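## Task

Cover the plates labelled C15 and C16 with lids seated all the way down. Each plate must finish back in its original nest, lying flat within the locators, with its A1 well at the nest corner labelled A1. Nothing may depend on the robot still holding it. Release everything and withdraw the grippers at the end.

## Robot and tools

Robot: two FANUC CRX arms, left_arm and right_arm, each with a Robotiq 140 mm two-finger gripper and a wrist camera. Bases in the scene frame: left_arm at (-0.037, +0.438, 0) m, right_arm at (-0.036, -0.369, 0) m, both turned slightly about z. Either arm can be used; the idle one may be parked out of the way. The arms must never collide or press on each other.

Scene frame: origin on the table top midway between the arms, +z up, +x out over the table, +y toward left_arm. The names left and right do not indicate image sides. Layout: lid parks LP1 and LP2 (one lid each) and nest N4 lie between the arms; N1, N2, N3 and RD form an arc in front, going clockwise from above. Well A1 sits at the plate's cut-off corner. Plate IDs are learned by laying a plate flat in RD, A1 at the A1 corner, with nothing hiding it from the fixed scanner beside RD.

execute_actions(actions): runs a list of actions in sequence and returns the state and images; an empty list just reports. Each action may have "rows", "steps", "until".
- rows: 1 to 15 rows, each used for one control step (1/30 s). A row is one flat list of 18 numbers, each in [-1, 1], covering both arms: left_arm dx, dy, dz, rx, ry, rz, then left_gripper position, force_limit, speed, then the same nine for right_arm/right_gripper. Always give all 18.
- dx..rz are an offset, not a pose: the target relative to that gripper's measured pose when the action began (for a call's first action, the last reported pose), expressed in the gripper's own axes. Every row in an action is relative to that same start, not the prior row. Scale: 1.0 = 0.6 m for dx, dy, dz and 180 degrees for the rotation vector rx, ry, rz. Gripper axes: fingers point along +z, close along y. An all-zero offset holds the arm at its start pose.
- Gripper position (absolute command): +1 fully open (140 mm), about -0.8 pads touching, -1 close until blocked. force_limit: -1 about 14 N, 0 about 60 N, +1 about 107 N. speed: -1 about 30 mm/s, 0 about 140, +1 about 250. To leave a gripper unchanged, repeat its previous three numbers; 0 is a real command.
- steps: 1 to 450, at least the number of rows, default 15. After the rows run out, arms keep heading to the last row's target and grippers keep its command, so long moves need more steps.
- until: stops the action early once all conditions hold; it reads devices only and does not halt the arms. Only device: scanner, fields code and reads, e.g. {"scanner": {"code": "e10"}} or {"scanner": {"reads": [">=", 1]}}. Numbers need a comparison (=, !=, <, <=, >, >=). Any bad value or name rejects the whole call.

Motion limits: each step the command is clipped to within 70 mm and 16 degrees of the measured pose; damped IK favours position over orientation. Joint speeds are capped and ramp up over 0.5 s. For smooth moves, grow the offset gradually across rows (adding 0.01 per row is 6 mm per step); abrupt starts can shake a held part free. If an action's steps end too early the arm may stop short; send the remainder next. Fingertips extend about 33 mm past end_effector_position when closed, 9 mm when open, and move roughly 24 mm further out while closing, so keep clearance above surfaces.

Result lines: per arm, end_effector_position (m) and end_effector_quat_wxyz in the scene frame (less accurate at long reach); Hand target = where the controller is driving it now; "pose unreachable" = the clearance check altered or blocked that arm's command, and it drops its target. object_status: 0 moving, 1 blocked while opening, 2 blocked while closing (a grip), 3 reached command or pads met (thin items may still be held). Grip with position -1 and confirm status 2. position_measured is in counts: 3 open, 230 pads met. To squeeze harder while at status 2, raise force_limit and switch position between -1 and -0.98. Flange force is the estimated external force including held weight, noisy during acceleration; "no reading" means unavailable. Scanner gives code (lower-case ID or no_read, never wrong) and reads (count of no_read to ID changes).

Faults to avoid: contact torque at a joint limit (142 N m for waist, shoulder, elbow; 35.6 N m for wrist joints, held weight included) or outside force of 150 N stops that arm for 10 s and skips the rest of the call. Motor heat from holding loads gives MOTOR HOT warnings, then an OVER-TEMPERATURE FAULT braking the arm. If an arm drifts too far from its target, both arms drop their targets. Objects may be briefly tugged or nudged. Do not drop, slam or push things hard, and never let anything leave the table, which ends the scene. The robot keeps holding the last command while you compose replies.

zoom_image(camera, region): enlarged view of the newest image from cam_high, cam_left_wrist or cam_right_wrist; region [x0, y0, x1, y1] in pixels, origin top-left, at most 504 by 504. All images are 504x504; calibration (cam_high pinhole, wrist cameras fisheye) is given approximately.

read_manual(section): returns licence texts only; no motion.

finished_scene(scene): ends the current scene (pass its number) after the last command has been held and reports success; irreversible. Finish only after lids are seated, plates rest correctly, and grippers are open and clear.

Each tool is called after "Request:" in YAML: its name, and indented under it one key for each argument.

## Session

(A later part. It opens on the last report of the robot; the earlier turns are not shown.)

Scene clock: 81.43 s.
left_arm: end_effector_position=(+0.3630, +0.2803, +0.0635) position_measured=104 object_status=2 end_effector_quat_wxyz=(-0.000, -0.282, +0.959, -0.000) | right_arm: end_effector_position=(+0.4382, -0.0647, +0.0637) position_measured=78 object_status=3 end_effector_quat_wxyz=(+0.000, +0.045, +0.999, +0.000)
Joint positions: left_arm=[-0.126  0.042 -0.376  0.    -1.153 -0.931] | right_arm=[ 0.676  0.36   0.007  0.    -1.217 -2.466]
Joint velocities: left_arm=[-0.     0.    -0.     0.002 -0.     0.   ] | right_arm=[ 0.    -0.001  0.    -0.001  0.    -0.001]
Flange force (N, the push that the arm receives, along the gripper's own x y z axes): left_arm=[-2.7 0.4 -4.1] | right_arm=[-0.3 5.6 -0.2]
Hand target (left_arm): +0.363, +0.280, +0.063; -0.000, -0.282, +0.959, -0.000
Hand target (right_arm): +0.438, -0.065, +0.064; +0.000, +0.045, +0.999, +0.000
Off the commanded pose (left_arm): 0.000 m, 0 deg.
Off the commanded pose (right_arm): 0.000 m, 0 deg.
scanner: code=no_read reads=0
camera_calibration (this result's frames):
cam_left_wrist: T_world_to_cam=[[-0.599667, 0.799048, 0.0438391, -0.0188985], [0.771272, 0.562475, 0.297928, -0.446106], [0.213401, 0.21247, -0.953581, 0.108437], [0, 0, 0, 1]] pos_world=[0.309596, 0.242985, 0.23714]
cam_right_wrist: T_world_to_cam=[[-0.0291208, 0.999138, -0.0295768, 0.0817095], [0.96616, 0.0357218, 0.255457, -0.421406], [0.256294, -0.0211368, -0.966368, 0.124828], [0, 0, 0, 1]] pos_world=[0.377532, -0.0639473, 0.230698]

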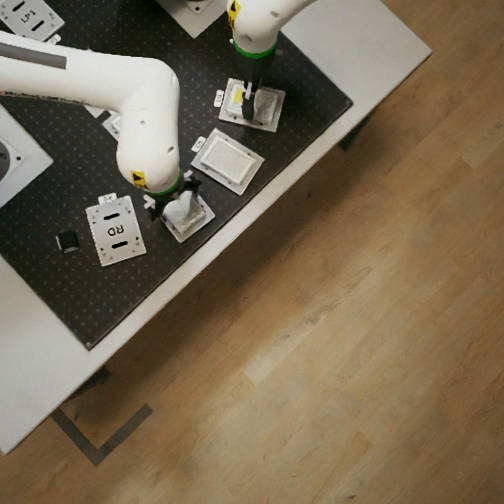

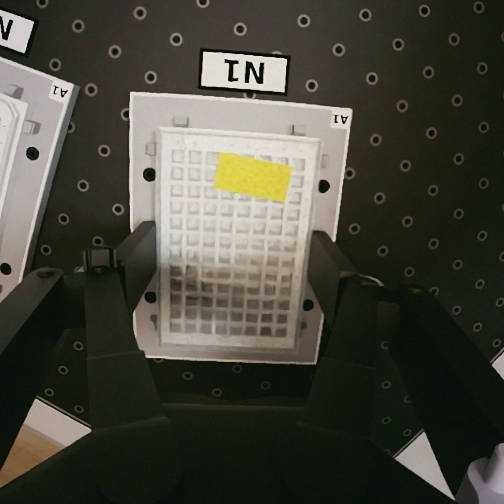

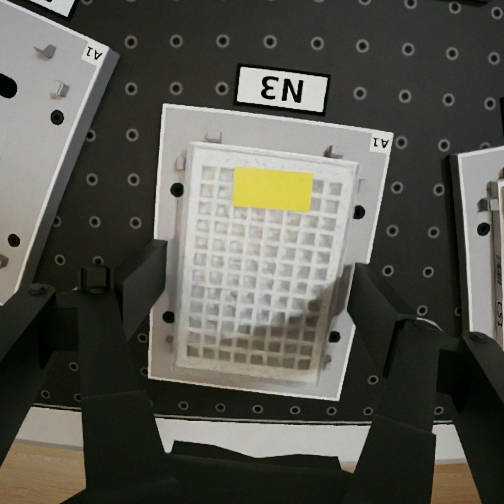

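Request:
execute_actions:
  actions:
    - {"rows": [[0,0,0.0007,0,0,0,-1,-0.2,-0.5, 0,0,0,0,0,0,0.4,-0.2,0]], "steps": 1}

Scene clock: 82.73 s.
left_arm: end_effector_position=(+0.3630, +0.2803, +0.0634) position_measured=104 object_status=2 end_effector_quat_wxyz=(-0.000, -0.282, +0.959, -0.000) | right_arm: end_effector_position=(+0.4382, -0.0647, +0.0637) position_measured=78 object_status=3 end_effector_quat_wxyz=(+0.000, +0.045, +0.999, +0.000)
Joint positions: left_arm=[-0.126  0.042 -0.376  0.    -1.153 -0.931] | right_arm=[ 0.676  0.36   0.007  0.    -1.217 -2.466]
Joint velocities: left_arm=[-0.     0.001 -0.002  0.001  0.003  0.001] | right_arm=[-0.    -0.001 -0.    -0.     0.     0.   ]
Flange force (N, the push that the arm receives, along the gripper's own x y z axes): left_arm=[-2.9 4.2 -6.5] | right_arm=[0.4 4.5 -0.4]
Hand target (left_arm): +0.363, +0.280, +0.063; -0.000, -0.282, +0.959, -0.000
Hand target (right_arm): +0.438, -0.065, +0.064; +0.000, +0.045, +0.999, +0.000
Off the commanded pose (left_arm): 0.000 m, 0 deg.
Off the commanded pose (right_arm): 0.000 m, 0 deg.
scanner: code=no_read reads=0
camera_calibration (this result's frames):
cam_left_wrist: T_world_to_cam=[[-0.599666, 0.799048, 0.0438436, -0.0188977], [0.771274, 0.562475, 0.297924, -0.446098], [0.213394, 0.21247, -0.953582, 0.108411], [0, 0, 0, 1]] pos_world=[0.309597, 0.242985, 0.23711]
cam_right_wrist: T_world_to_cam=[[-0.0291208, 0.999138, -0.0295766, 0.0817094], [0.96616, 0.0357217, 0.255457, -0.421406], [0.256294, -0.0211366, -0.966368, 0.124828], [0, 0, 0, 1]] pos_world=[0.377532, -0.0639472, 0.230698]

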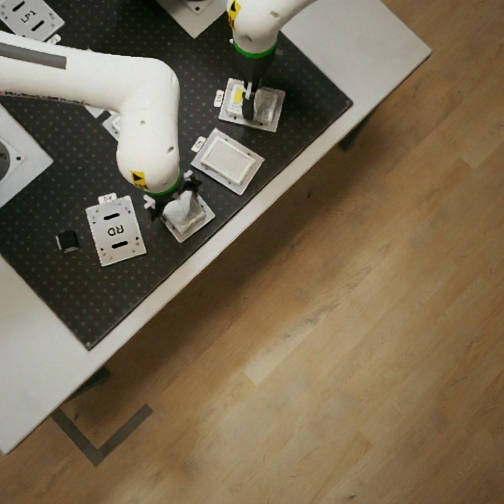

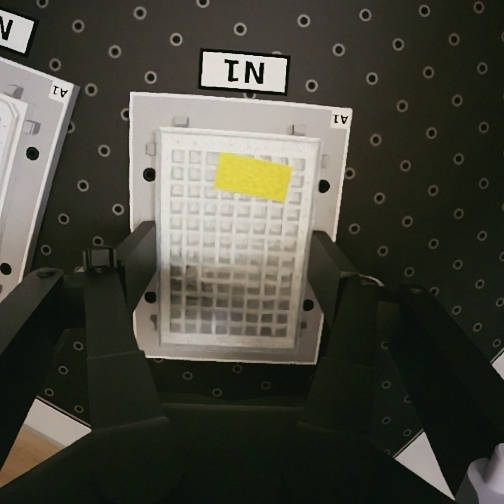

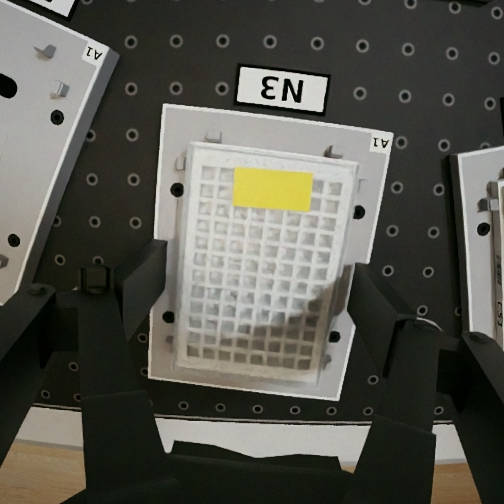

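Request:
execute_actions:
  actions: []

Scene clock: 82.83 s.
left_arm: end_effector_position=(+0.3631, +0.2803, +0.0632) position_measured=104 object_status=2 end_effector_quat_wxyz=(-0.000, -0.282, +0.959, -0.000) | right_arm: end_effector_position=(+0.4382, -0.0647, +0.0637) position_measured=78 object_status=3 end_effector_quat_wxyz=(+0.000, +0.045, +0.999, +0.000)
Joint positions: left_arm=[-0.126  0.042 -0.377  0.    -1.152 -0.931] | right_arm=[ 0.676  0.36   0.007  0.    -1.217 -2.466]
Joint velocities: left_arm=[ 0.     0.001 -0.003  0.001  0.002 -0.001] | right_arm=[-0.     0.001 -0.     0.     0.    -0.001]
Flange force (N, the push that the arm receives, along the gripper's own x y z axes): left_arm=[-2.3 3.6 -25.2] | right_arm=[-1.1 6.5 -0.3]
Hand target (left_arm): +0.363, +0.280, +0.063; -0.000, -0.282, +0.959, -0.000
Hand target (right_arm): +0.438, -0.065, +0.064; +0.000, +0.045, +0.999, +0.000
Off the commanded pose (left_arm): 0.000 m, 0 deg.
Off the commanded pose (right_arm): 0.000 m, 0 deg.
scanner: code=no_read reads=0
camera_calibration (this result's frames):
cam_left_wrist: T_world_to_cam=[[-0.599671, 0.799048, 0.0437794, -0.0188665], [0.771244, 0.562477, 0.297996, -0.44603], [0.213488, 0.212464, -0.953563, 0.108123], [0, 0, 0, 1]] pos_world=[0.309601, 0.242985, 0.236843]
cam_right_wrist: T_world_to_cam=[[-0.0291208, 0.999138, -0.0295768, 0.0817095], [0.96616, 0.0357217, 0.255457, -0.421406], [0.256294, -0.0211368, -0.966368, 0.124828], [0, 0, 0, 1]] pos_world=[0.377532, -0.0639473, 0.230698]

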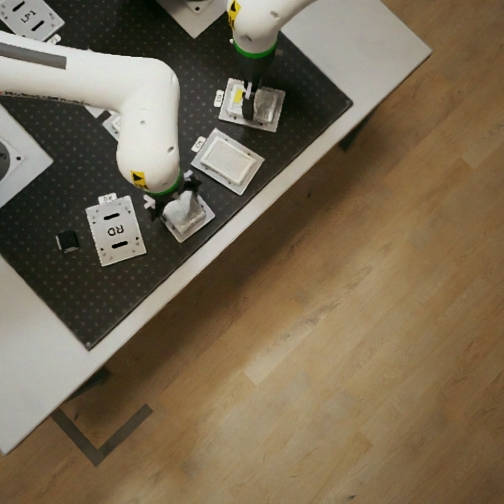

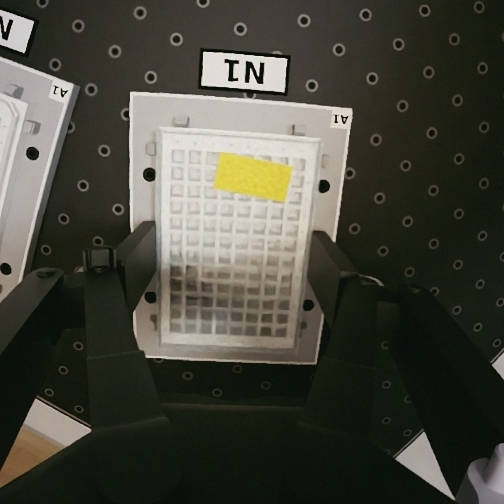

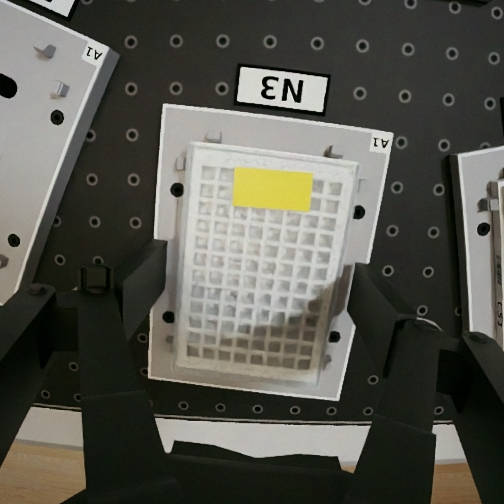

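The left lid has made contact at the expected seat height, so I'm easing off the pressure and releasing it.

Request:
execute_actions:
  actions:
    - {"rows": [[0,0,-0.0004,0,0,0,-1,-0.2,-0.5, 0,0,0,0,0,0,0.4,-0.2,0],[0,0,-0.0004,0,0,0,0.4,-0.2,0, 0,0,0,0,0,0,0.4,-0.2,0]], "steps": 2}

Scene clock: 83.07 s.
left_arm: end_effector_position=(+0.3631, +0.2803, +0.0631) position_measured=104 object_status=0 end_effector_quat_wxyz=(-0.000, -0.282, +0.959, -0.000) | right_arm: end_effector_position=(+0.4382, -0.0647, +0.0637) position_measured=78 object_status=3 end_effector_quat_wxyz=(+0.000, +0.045, +0.999, +0.000)
Joint positions: left_arm=[-0.126  0.042 -0.377  0.    -1.152 -0.931] | right_arm=[ 0.676  0.36   0.007  0.    -1.217 -2.466]
Joint velocities: left_arm=[ 0.     0.     0.001  0.    -0.001  0.   ] | right_arm=[ 0.    -0.    -0.     0.     0.001  0.   ]
Flange force (N, the push that the arm receives, along the gripper's own x y z axes): left_arm=[0.1 7.3 -33.0] | right_arm=[-0.9 5.4 -0.7]
Hand target (left_arm): +0.363, +0.280, +0.063; -0.000, -0.282, +0.959, -0.000
Hand target (right_arm): +0.438, -0.065, +0.064; +0.000, +0.045, +0.999, +0.000
Off the commanded pose (left_arm): 0.000 m, 0 deg.
Off the commanded pose (right_arm): 0.000 m, 0 deg.
scanner: code=no_read reads=0
camera_calibration (this result's frames):
cam_left_wrist: T_world_to_cam=[[-0.599669, 0.799048, 0.0438117, -0.0188701], [0.771259, 0.562476, 0.297959, -0.446], [0.213441, 0.212467, -0.953573, 0.108053], [0, 0, 0, 1]] pos_world=[0.309602, 0.242985, 0.236753]
cam_right_wrist: T_world_to_cam=[[-0.0291208, 0.999138, -0.0295769, 0.0817096], [0.96616, 0.0357218, 0.255457, -0.421406], [0.256294, -0.0211369, -0.966368, 0.124828], [0, 0, 0, 1]] pos_world=[0.377532, -0.0639473, 0.230698]

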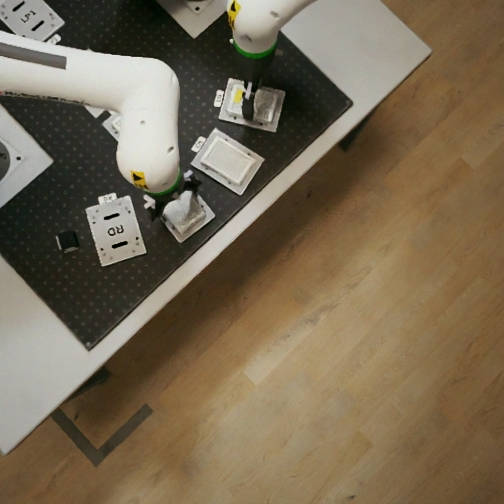

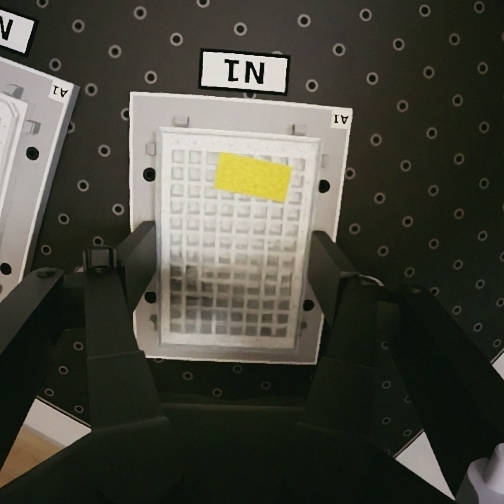

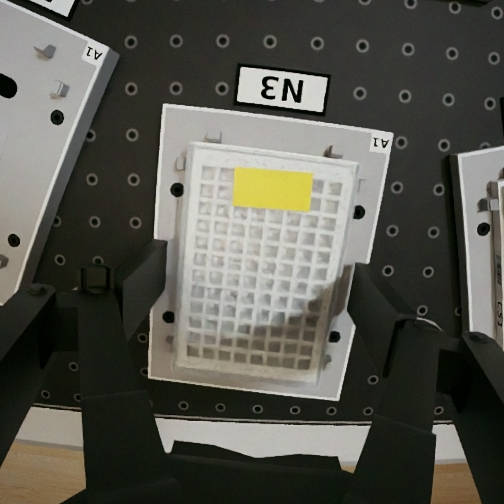

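Request:
execute_actions:
  actions: []

Scene clock: 84.00 s.
left_arm: end_effector_position=(+0.3631, +0.2803, +0.0634) position_measured=78 object_status=3 end_effector_quat_wxyz=(-0.000, -0.282, +0.959, -0.000) | right_arm: end_effector_position=(+0.4382, -0.0647, +0.0637) position_measured=78 object_status=3 end_effector_quat_wxyz=(+0.000, +0.045, +0.999, +0.000)
Joint positions: left_arm=[-0.126  0.042 -0.377  0.    -1.153 -0.931] | right_arm=[ 0.676  0.36   0.007  0.    -1.217 -2.466]
Joint velocities: left_arm=[-0.    -0.    -0.    -0.     0.001 -0.001] | right_arm=[-0.     0.     0.     0.001 -0.001  0.   ]
Flange force (N, the push that the arm receives, along the gripper's own x y z axes): left_arm=[-3.4 0.5 0.2] | right_arm=[-1.7 6.0 -0.4]
Hand target (left_arm): +0.363, +0.280, +0.063; -0.000, -0.282, +0.959, -0.000
Hand target (right_arm): +0.438, -0.065, +0.064; +0.000, +0.045, +0.999, +0.000
Off the commanded pose (left_arm): 0.000 m, 0 deg.
Off the commanded pose (right_arm): 0.000 m, 0 deg.
scanner: code=no_read reads=0
camera_calibration (this result's frames):
cam_left_wrist: T_world_to_cam=[[-0.59967, 0.799049, 0.0437779, -0.0188776], [0.771244, 0.562477, 0.297997, -0.4461], [0.21349, 0.212463, -0.953562, 0.10835], [0, 0, 0, 1]] pos_world=[0.3096, 0.242985, 0.237082]
cam_right_wrist: T_world_to_cam=[[-0.0291208, 0.999138, -0.0295767, 0.0817095], [0.96616, 0.0357217, 0.255457, -0.421406], [0.256294, -0.0211367, -0.966368, 0.124828], [0, 0, 0, 1]] pos_world=[0.377532, -0.0639473, 0.230698]

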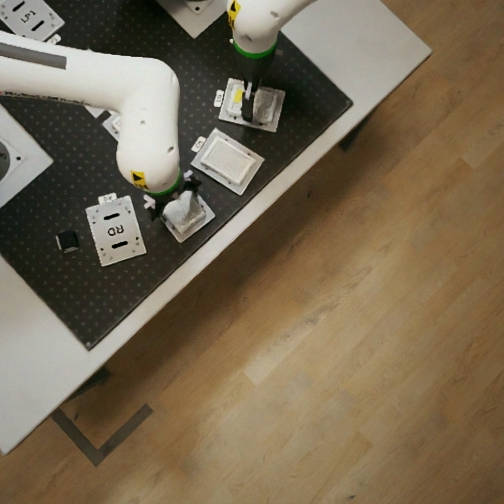

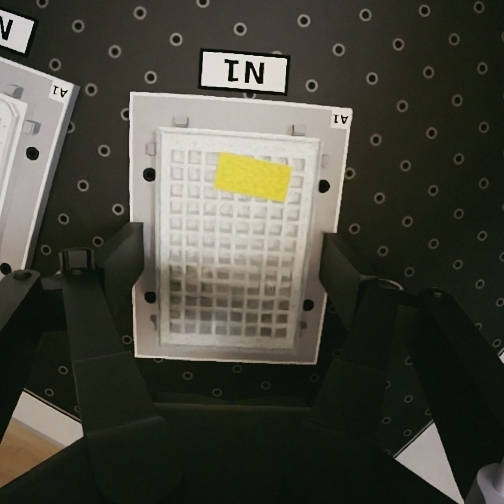

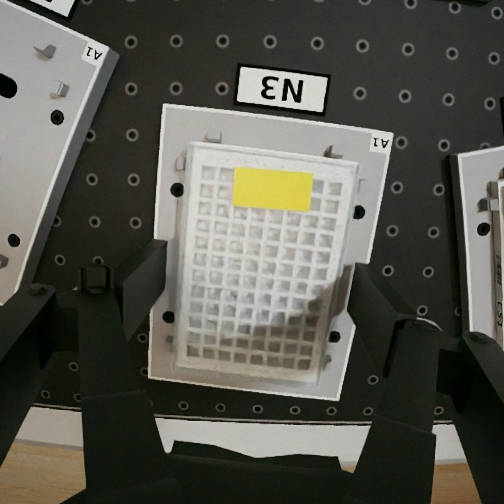

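Both grippers are open and free of the lids. Next, both arms lift and move apart.

Request:
execute_actions:
  actions:
    - {"rows": [[0,0,-0.003,0,0,0,0.4,-0.2,0, 0,0,-0.003,0,0,0,0.4,-0.2,0],[0,0,-0.009,0,0,0,0.4,-0.2,0, 0,0,-0.009,0,0,0,0.4,-0.2,0],[0,0,-0.018,0,0,0,0.4,-0.2,0, 0,0,-0.018,0,0,0,0.4,-0.2,0],[0,0,-0.030,0,0,0,0.4,-0.2,0, 0,0,-0.030,0,0,0,0.4,-0.2,0],[0,0,-0.045,0,0,0,0.4,-0.2,0, 0,0,-0.045,0,0,0,0.4,-0.2,0],[0,0,-0.063,0,0,0,0.4,-0.2,0, 0,0,-0.063,0,0,0,0.4,-0.2,0],[0,0.002,-0.084,0,0,0,0.4,-0.2,0, 0,-0.002,-0.084,0,0,0,0.4,-0.2,0],[-0.001,0.006,-0.107,0,0,0,0.4,-0.2,0, 0.001,-0.006,-0.107,0,0,0,0.4,-0.2,0],[-0.002,0.012,-0.131,0,0,0,0.4,-0.2,0, 0.003,-0.012,-0.131,0,0,0,0.4,-0.2,0],[-0.004,0.020,-0.155,0,0,0,0.4,-0.2,0, 0.005,-0.020,-0.155,0,0,0,0.4,-0.2,0],[-0.006,0.030,-0.179,0,0,0,0.4,-0.2,0, 0.008,-0.030,-0.179,0,0,0,0.4,-0.2,0],[-0.009,0.042,-0.203,0,0,0,0.4,-0.2,0, 0.011,-0.042,-0.203,0,0,0,0.4,-0.2,0],[-0.012,0.055,-0.227,0,0,0,0.4,-0.2,0, 0.015,-0.055,-0.227,0,0,0,0.4,-0.2,0],[-0.015,0.068,-0.251,0,0,0,0.4,-0.2,0, 0.019,-0.068,-0.251,0,0,0,0.4,-0.2,0],[-0.018,0.080,-0.275,0,0,0,0.4,-0.2,0, 0.022,-0.080,-0.275,0,0,0,0.4,-0.2,0]], "steps": 16}

Scene clock: 85.23 s.
left_arm: end_effector_position=(+0.3533, +0.3040, +0.1844) position_measured=78 object_status=3 end_effector_quat_wxyz=(+0.003, -0.283, +0.959, -0.001) | right_arm: end_effector_position=(+0.4279, -0.0939, +0.1906) position_measured=78 object_status=3 end_effector_quat_wxyz=(+0.002, +0.045, +0.999, +0.001)
Joint positions: left_arm=[-0.067 -0.09  -0.213  0.001 -1.443 -0.988] | right_arm=[ 0.653  0.229  0.142  0.002 -1.48  -2.443]
Joint velocities: left_arm=[ 0.42  -0.41   0.475 -0.023 -0.869 -0.403] | right_arm=[-0.159 -0.486  0.321  0.003 -0.798  0.16 ]
Flange force (N, the push that the arm receives, along the gripper's own x y z axes): left_arm=[-2.8 0.3 -4.3] | right_arm=[-1.4 5.4 -1.9]
Hand target (left_arm): +0.346, +0.322, +0.222; +0.003, -0.283, +0.959, -0.000
Hand target (right_arm): +0.421, -0.111, +0.225; +0.002, +0.045, +0.999, +0.001
Off the commanded pose (left_arm): 0.050 m, 0 deg.
Off the commanded pose (right_arm): 0.043 m, 0 deg.
scanner: code=no_read reads=0
camera_calibration (this result's frames):
cam_left_wrist: T_world_to_cam=[[-0.601212, 0.798107, 0.0396237, -0.0472783], [0.76857, 0.563965, 0.302064, -0.488209], [0.218733, 0.212058, -0.952464, 0.218858], [0, 0, 0, 1]] pos_world=[0.298927, 0.266655, 0.357798]
cam_right_wrist: T_world_to_cam=[[-0.0289287, 0.999173, -0.0285684, 0.114052], [0.965211, 0.0353528, 0.259072, -0.443121], [0.259868, -0.0200799, -0.965435, 0.247889], [0, 0, 0, 1]] pos_world=[0.366586, -0.0933146, 0.357379]

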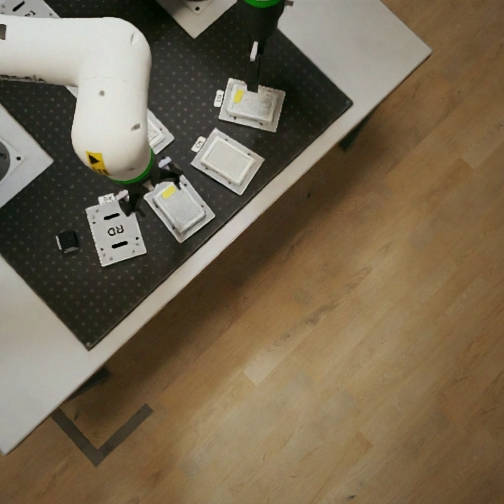

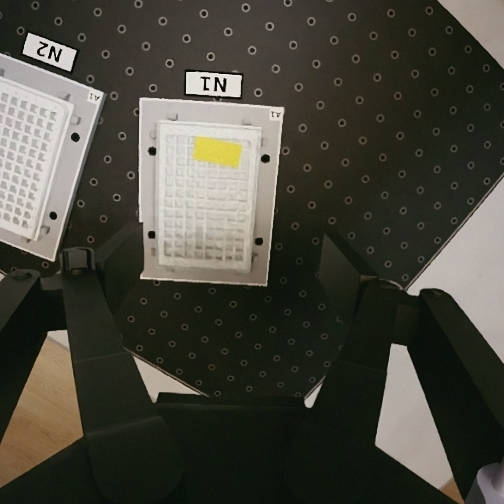

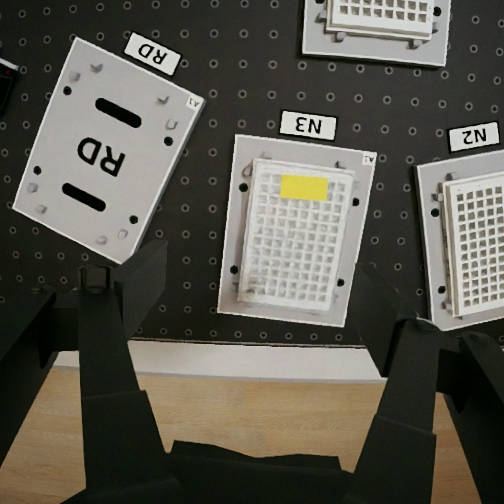

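Request:
execute_actions:
  actions: []

Scene clock: 85.43 s.
left_arm: end_effector_position=(+0.3460, +0.3222, +0.2221) position_measured=78 object_status=3 end_effector_quat_wxyz=(+0.003, -0.283, +0.959, -0.000) | right_arm: end_effector_position=(+0.4209, -0.1105, +0.2249) position_measured=78 object_status=3 end_effector_quat_wxyz=(+0.002, +0.045, +0.999, +0.001)
Joint positions: left_arm=[-0.021 -0.13  -0.159 -0.001 -1.536 -1.034] | right_arm=[ 0.639  0.189  0.175  0.002 -1.553 -2.428]
Joint velocities: left_arm=[ 0.002 -0.    -0.001 -0.003 -0.011 -0.005] | right_arm=[-0.     0.001 -0.    -0.001 -0.006  0.002]
Flange force (N, the push that the arm receives, along the gripper's own x y z axes): left_arm=[-1.8 7.2 -3.5] | right_arm=[-2.2 10.5 1.6]
Hand target (left_arm): +0.346, +0.322, +0.222; +0.003, -0.283, +0.959, -0.000
Hand target (right_arm): +0.421, -0.111, +0.225; +0.002, +0.045, +0.999, +0.001
Off the commanded pose (left_arm): 0.008 m, 0 deg.
Off the commanded pose (right_arm): 0.004 m, 0 deg.
scanner: code=no_read reads=0
camera_calibration (this result's frames):
cam_left_wrist: T_world_to_cam=[[-0.601645, 0.797686, 0.0414657, -0.0679031], [0.768353, 0.563771, 0.30298, -0.504332], [0.218306, 0.214146, -0.952095, 0.25192], [0, 0, 0, 1]] pos_world=[0.291656, 0.284545, 0.39547]
cam_right_wrist: T_world_to_cam=[[-0.0292986, 0.999154, -0.0288545, 0.131651], [0.965446, 0.0357649, 0.258139, -0.44457], [0.258952, -0.0202943, -0.965677, 0.282922], [0, 0, 0, 1]] pos_world=[0.359802, -0.109898, 0.391771]

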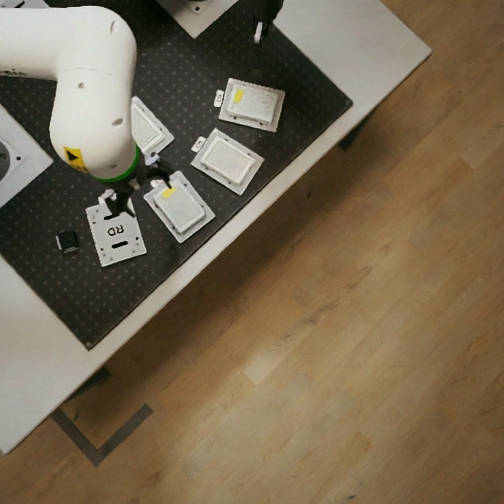

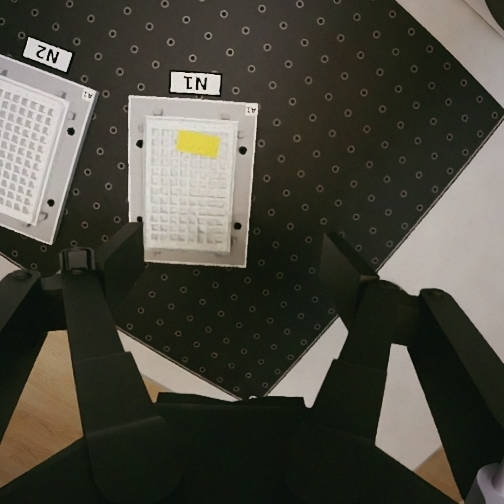

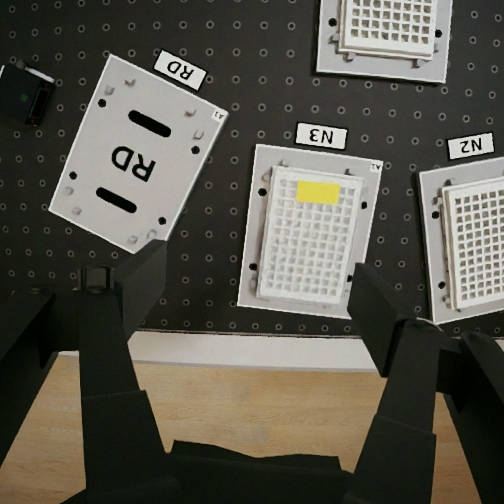

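Request:
zoom_image:
  camera: "cam_high"
  region: [125, 70, 300, 250]

Request:
zoom_image:
  camera: "cam_right_wrist"
  region: [230, 135, 400, 325]

Request:
zoom_image:
  camera: "cam_left_wrist"
  region: [115, 90, 270, 275]

Region (125, 70, 300, 250) of cam_high's 504x504 image, scaled by 2.800, with more detail than that image has; it fills the left 490 columns of this view, and the rest is white.

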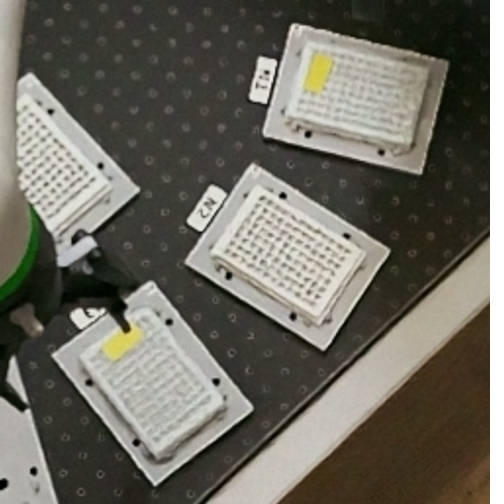

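Region (230, 135, 400, 325) of cam_right_wrist's 504x504 image, scaled by 2.653, with more detail than that image has; it fills the left 451 columns of this view, and the rest is white.

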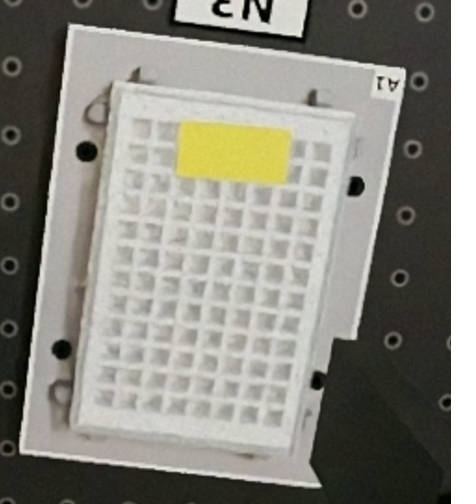

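Region (115, 90, 270, 275) of cam_left_wrist's 504x504 image, scaled by 2.724, with more detail than that image has; it fills the left 422 columns of this view, and the rest is white.

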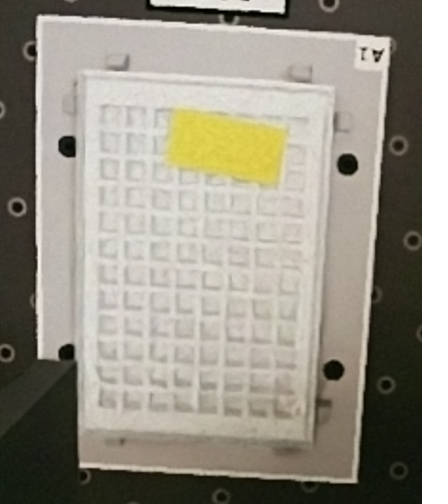

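Both lids sit flat and square on their plates, the plates in view are still in their nests, and both arms are clear.

Request:
finished_scene:
  scene: 2

The scene is finished: the task was done.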